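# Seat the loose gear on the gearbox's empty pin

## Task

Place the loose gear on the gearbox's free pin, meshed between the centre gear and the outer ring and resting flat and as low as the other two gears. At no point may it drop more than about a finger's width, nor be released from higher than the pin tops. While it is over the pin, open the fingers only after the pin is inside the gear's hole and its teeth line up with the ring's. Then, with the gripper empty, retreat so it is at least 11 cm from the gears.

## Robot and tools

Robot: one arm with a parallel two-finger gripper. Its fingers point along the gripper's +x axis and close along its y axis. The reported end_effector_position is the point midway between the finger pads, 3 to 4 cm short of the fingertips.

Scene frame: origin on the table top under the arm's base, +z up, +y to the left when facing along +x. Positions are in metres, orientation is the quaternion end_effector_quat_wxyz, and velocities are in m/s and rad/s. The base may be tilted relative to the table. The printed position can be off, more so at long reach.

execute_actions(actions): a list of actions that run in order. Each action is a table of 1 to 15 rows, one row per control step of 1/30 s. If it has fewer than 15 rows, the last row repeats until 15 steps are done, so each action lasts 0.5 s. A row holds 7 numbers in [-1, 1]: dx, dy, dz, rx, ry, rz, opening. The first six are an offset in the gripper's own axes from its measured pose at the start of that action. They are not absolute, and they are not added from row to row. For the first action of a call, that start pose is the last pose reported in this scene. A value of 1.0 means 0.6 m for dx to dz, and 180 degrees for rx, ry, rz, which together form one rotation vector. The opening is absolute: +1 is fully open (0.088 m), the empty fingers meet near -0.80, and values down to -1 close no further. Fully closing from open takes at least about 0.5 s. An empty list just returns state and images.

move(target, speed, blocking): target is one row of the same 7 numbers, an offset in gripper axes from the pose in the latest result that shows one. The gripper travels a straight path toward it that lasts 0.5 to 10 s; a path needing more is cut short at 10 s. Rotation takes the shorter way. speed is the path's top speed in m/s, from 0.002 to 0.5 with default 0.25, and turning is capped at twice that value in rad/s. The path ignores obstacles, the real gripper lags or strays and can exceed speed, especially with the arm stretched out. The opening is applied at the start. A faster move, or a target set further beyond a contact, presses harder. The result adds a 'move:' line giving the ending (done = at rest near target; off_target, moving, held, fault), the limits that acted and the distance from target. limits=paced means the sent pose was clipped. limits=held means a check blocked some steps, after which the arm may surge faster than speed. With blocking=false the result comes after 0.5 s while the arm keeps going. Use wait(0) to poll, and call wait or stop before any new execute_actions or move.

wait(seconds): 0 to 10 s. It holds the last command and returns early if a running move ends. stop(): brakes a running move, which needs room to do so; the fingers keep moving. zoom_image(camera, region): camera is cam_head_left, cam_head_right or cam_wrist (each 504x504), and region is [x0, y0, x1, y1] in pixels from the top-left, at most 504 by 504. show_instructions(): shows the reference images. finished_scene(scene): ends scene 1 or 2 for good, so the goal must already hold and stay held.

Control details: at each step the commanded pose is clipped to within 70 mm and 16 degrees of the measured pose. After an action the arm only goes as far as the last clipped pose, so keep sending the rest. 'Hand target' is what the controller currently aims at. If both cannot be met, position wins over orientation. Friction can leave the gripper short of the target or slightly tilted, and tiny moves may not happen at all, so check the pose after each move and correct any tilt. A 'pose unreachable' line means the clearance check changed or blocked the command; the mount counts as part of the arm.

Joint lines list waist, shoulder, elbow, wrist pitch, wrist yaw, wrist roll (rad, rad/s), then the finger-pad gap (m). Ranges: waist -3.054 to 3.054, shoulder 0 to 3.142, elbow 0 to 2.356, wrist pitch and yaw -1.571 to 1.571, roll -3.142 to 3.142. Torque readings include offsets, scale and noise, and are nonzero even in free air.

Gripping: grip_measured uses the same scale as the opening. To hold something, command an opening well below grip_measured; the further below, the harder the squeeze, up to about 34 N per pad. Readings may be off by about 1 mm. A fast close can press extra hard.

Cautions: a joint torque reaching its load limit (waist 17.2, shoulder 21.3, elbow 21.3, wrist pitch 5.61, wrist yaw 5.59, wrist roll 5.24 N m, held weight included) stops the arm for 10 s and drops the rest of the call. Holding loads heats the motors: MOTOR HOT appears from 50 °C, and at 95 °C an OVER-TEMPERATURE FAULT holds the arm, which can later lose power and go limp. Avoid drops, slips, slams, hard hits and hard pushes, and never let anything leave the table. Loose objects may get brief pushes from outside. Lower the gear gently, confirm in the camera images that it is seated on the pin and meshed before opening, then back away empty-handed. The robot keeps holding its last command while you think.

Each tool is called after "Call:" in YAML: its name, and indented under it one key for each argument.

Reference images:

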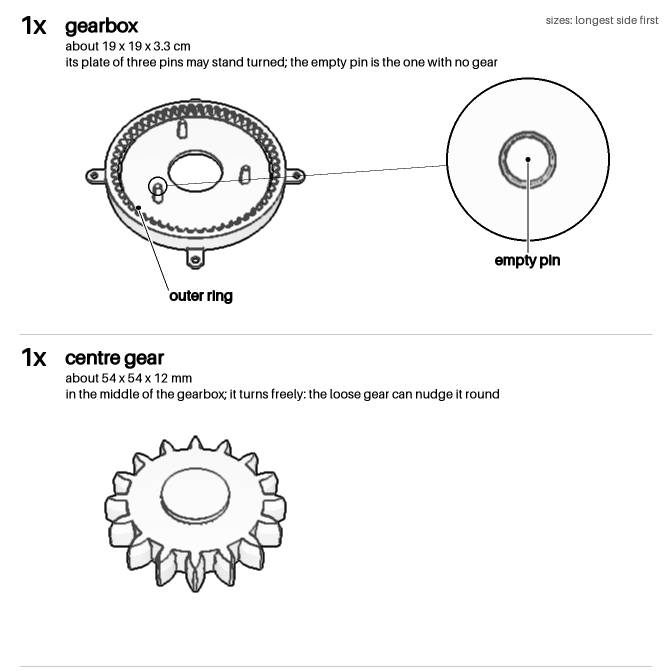

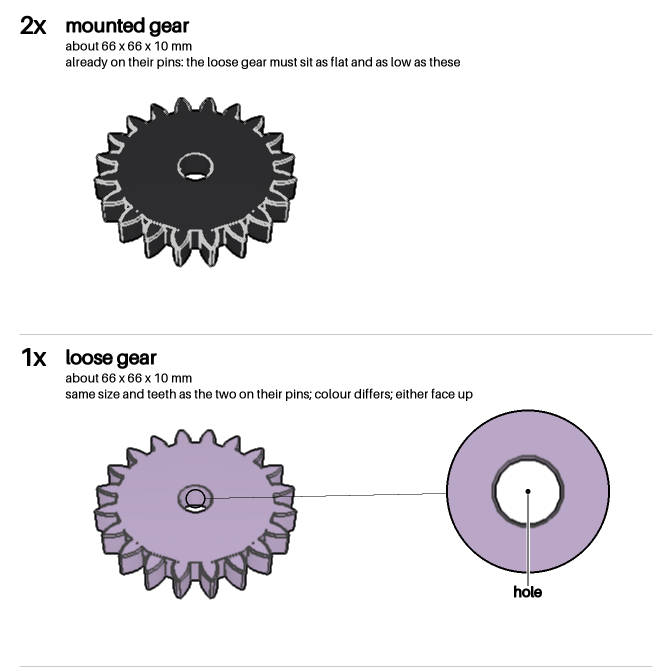

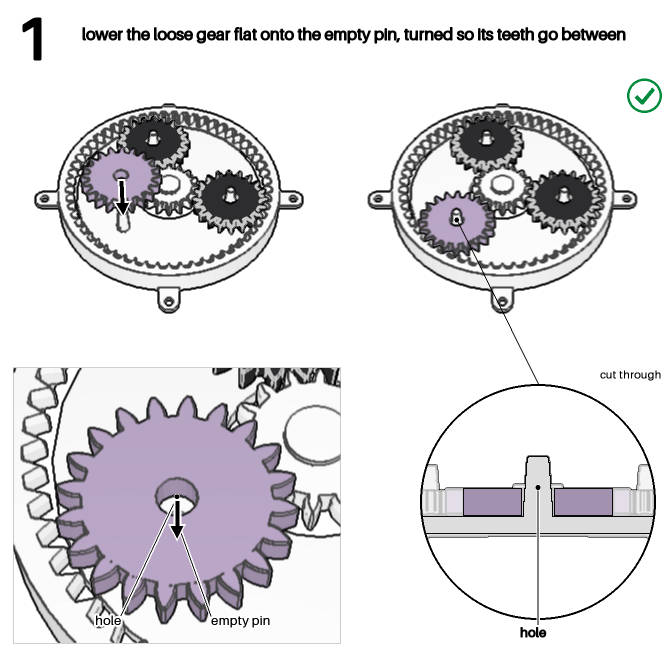

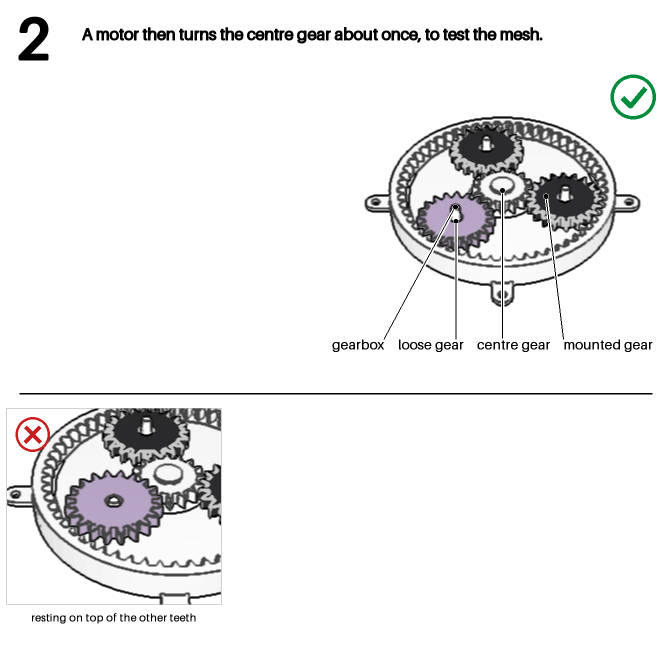

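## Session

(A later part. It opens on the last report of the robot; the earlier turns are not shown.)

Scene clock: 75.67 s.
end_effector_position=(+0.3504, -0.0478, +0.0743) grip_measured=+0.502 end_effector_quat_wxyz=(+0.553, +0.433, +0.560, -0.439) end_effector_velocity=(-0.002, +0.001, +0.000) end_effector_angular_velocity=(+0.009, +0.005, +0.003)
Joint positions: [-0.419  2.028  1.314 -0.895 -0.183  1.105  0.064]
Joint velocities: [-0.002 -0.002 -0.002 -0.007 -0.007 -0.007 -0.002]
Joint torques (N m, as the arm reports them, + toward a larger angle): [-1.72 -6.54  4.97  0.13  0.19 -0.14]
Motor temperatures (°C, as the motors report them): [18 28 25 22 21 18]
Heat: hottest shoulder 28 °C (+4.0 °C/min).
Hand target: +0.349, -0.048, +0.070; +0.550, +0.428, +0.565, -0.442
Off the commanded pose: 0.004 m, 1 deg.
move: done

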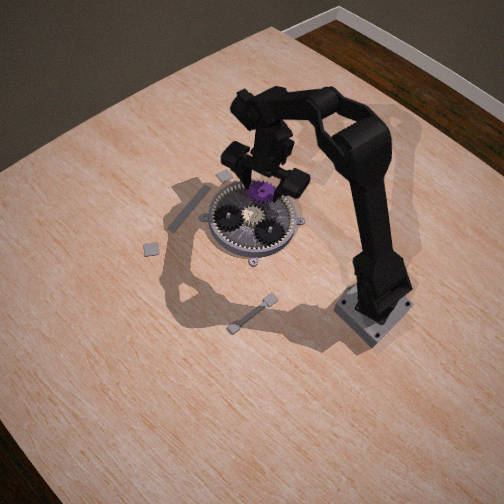

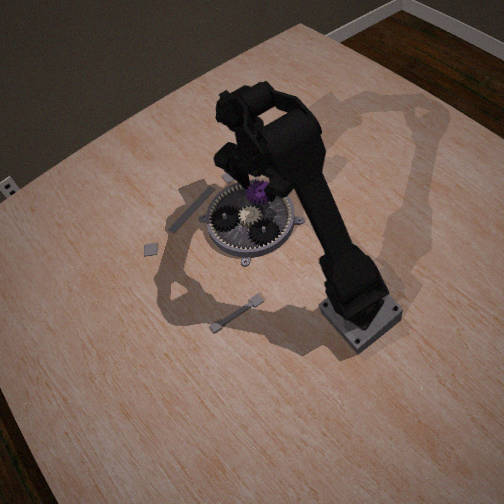

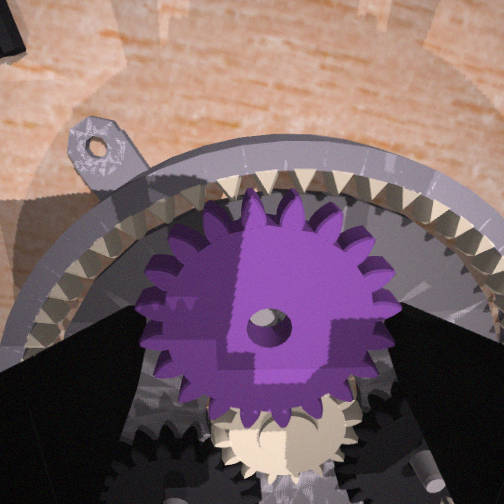

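Call:
move:
  target: [0.02,-0.003,0,0,0.003,-0.006,0.1]
  speed: 0.02

Call:
zoom_image:
  camera: "cam_wrist"
  region: [170,150,370,350]

Scene clock: 81.20 s.
end_effector_position=(+0.3522, -0.0484, +0.0697) grip_measured=+0.502 end_effector_quat_wxyz=(+0.554, +0.433, +0.560, -0.438) end_effector_velocity=(+0.001, +0.000, +0.000) end_effector_angular_velocity=(+0.005, -0.009, -0.008)
Joint positions: [-0.417  2.042  1.315 -0.881 -0.183  1.105  0.064]
Joint velocities: [-0.002 -0.002 -0.002  0.007 -0.007  0.007 -0.   ]
Joint torques (N m, as the arm reports them, + toward a larger angle): [-1.69 -6.45  3.81  0.61  0.02 -0.01]
Motor temperatures (°C, as the motors report them): [18 28 25 22 22 18]
Heat: hottest shoulder 28 °C (+3.0 °C/min).
Hand target: +0.349, -0.048, +0.062; +0.547, +0.430, +0.567, -0.442
Off the commanded pose: 0.008 m, 1 deg.
move: done

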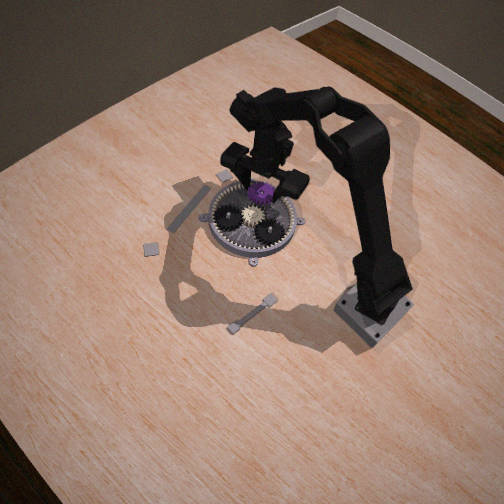

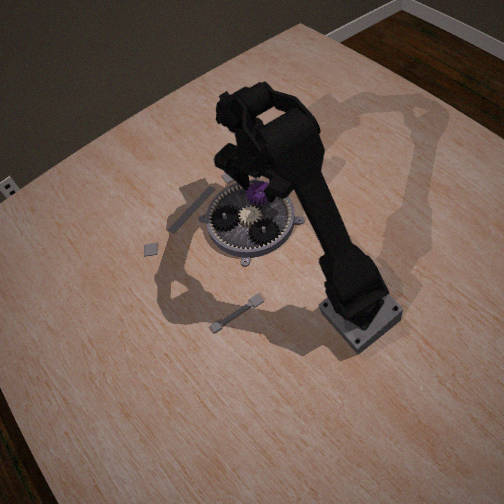

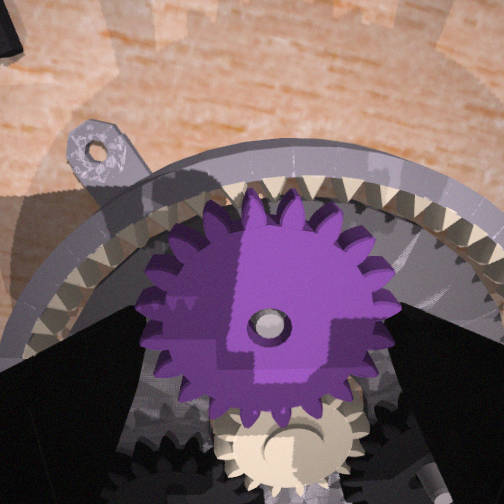

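Region (170, 150, 370, 350) of cam_wrist's 504x504 image, scaled by 2.520, with more detail than that image has.

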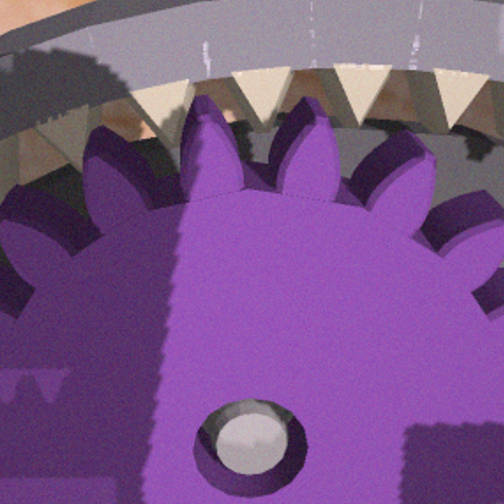

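In.

Call:
execute_actions:
  actions:
    - [[0.014,-0.008,-0.003,0.012,0.003,-0.008,0.1]]
    - [[0.02,-0.008,-0.003,0,0.003,-0.008,0.1]]
    - [[0.02,-0.008,-0.003,0,0.003,-0.008,0.1]]
    - [[0.02,-0.008,-0.003,0,0.003,-0.008,0.1]]

Scene clock: 87.87 s.
end_effector_position=(+0.3519, -0.0470, +0.0573) grip_measured=+0.502 end_effector_quat_wxyz=(+0.548, +0.438, +0.557, -0.445) end_effector_velocity=(+0.001, +0.000, +0.000) end_effector_angular_velocity=(+0.006, -0.009, -0.008)
Joint positions: [-0.407  2.064  1.294 -0.842 -0.182  1.137  0.064]
Joint velocities: [-0.002 -0.002 -0.002  0.007 -0.007  0.007  0.   ]
Joint torques (N m, as the arm reports them, + toward a larger angle): [-1.54 -6.45  3.31  0.42  0.    0.02]
Motor temperatures (°C, as the motors report them): [18 28 25 22 22 18]
Heat: hottest shoulder 28 °C (+2.0 °C/min).
Hand target: +0.346, -0.046, +0.049; +0.539, +0.434, +0.564, -0.450
Off the commanded pose: 0.010 m, 2 deg.

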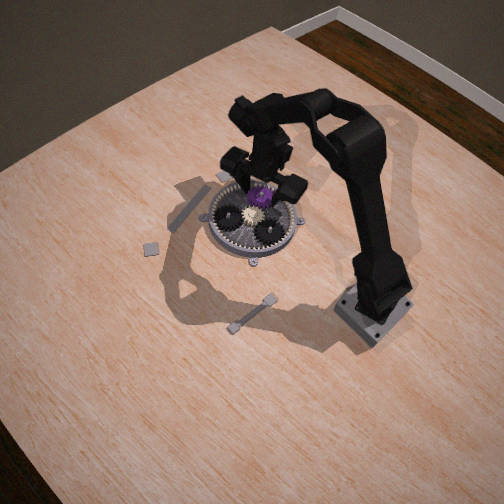

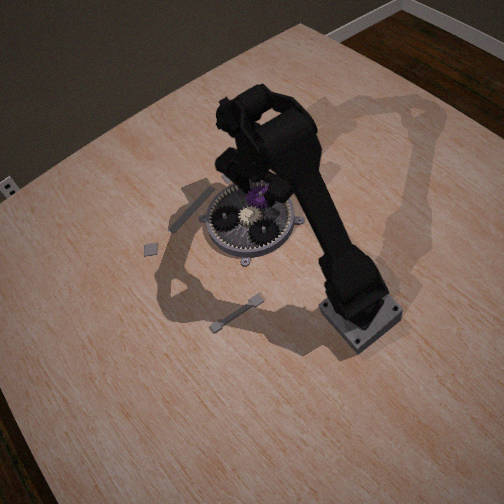

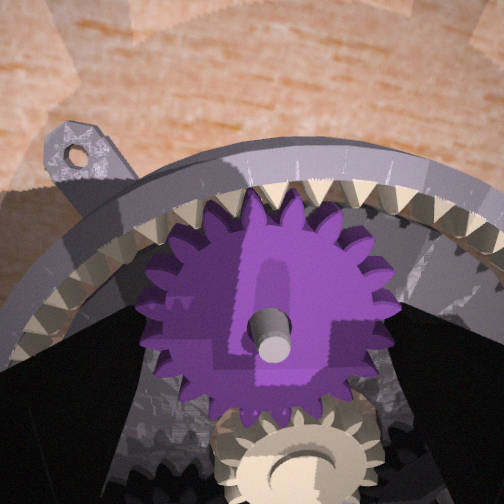

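Meshed; release and leave.

Call:
execute_actions:
  actions:
    - [[0.017,-0.008,-0.003,0,0.003,-0.008,0.1]]
    - [[0,0,0,0,0,0,0.65]]
    - [[-0.03,0.006,0,0,0,0.006,0.65]]

Call:
move:
  target: [-0.25,0,0,0,0,0,0.65]

Scene clock: 93.50 s.
end_effector_position=(+0.3512, -0.0466, +0.0683) grip_measured=+0.650 end_effector_quat_wxyz=(+0.546, +0.439, +0.557, -0.447) end_effector_velocity=(+0.000, +0.003, +0.002) end_effector_angular_velocity=(+0.022, -0.003, +0.004)
Joint positions: [-0.412  2.045  1.314 -0.885 -0.182  1.136  0.071]
Joint velocities: [-0.002 -0.002  0.002 -0.007 -0.022 -0.007 -0.   ]
Joint torques (N m, as the arm reports them, + toward a larger angle): [-2.09 -9.29  5.7   0.09 -0.19 -0.16]
Motor temperatures (°C, as the motors report them): [18 28 25 22 22 18]
Heat: hottest shoulder 28 °C (+2.0 °C/min).
Hand target: +0.355, -0.046, +0.075; +0.552, +0.442, +0.553, -0.441
Off the commanded pose: 0.007 m, 1 deg.

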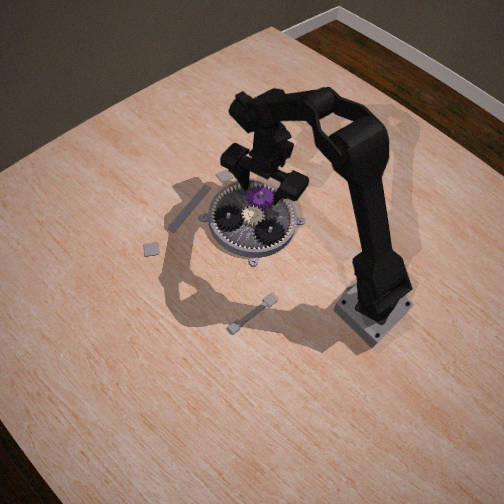

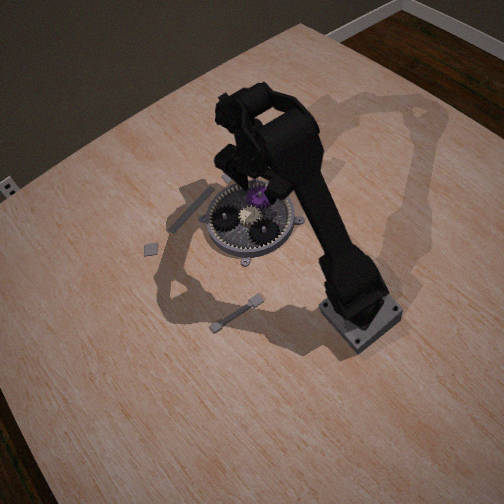

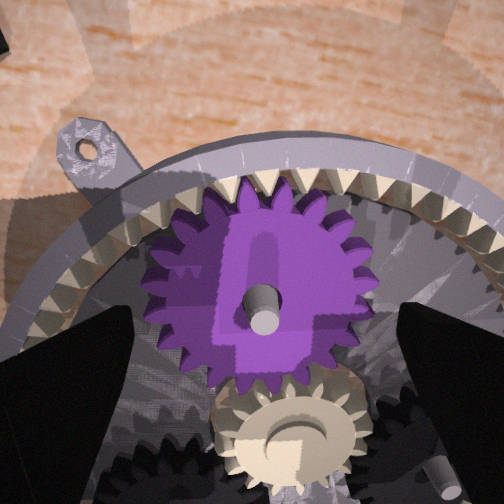

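Scene clock: 94.70 s.
end_effector_position=(+0.3515, -0.0450, +0.2185) grip_measured=+0.650 end_effector_quat_wxyz=(+0.545, +0.441, +0.556, -0.446) end_effector_velocity=(-0.003, +0.000, +0.003) end_effector_angular_velocity=(+0.011, +0.008, +0.012)
Joint positions: [-0.485  1.946  1.778 -1.46  -0.182  1.064  0.071]
Joint velocities: [-0.007 -0.002  0.007 -0.022 -0.007 -0.022 -0.   ]
Joint torques (N m, as the arm reports them, + toward a larger angle): [-2.08 -6.95  6.26  0.12  0.13 -0.18]
Motor temperatures (°C, as the motors report them): [18 29 25 22 22 18]
Heat: hottest shoulder 29 °C (+3.0 °C/min).
Hand target: +0.353, -0.047, +0.218; +0.545, +0.439, +0.557, -0.447
Off the commanded pose: 0.003 m, 0 deg.
move: done

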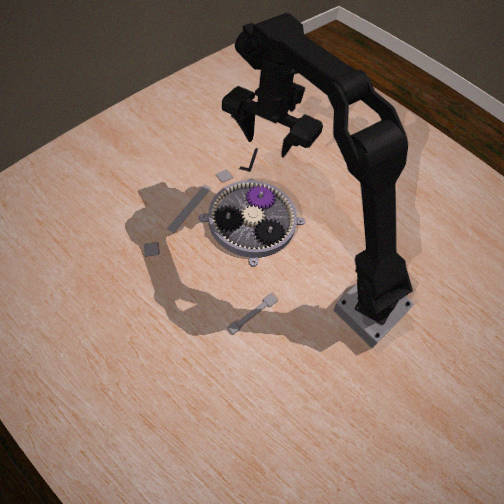

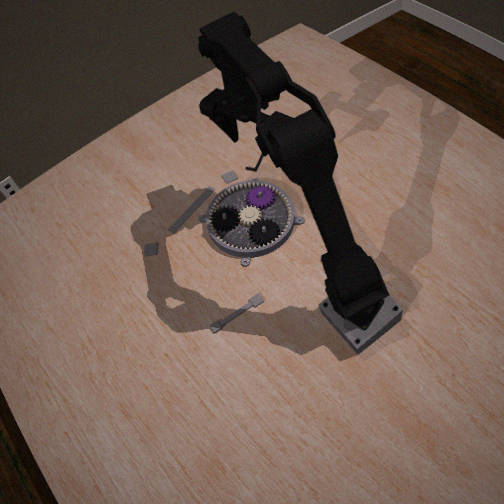

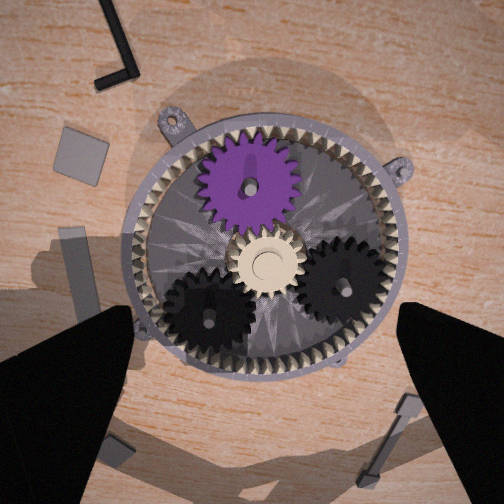

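Call:
finished_scene:
  scene: 1

The scene is finished: the task was done.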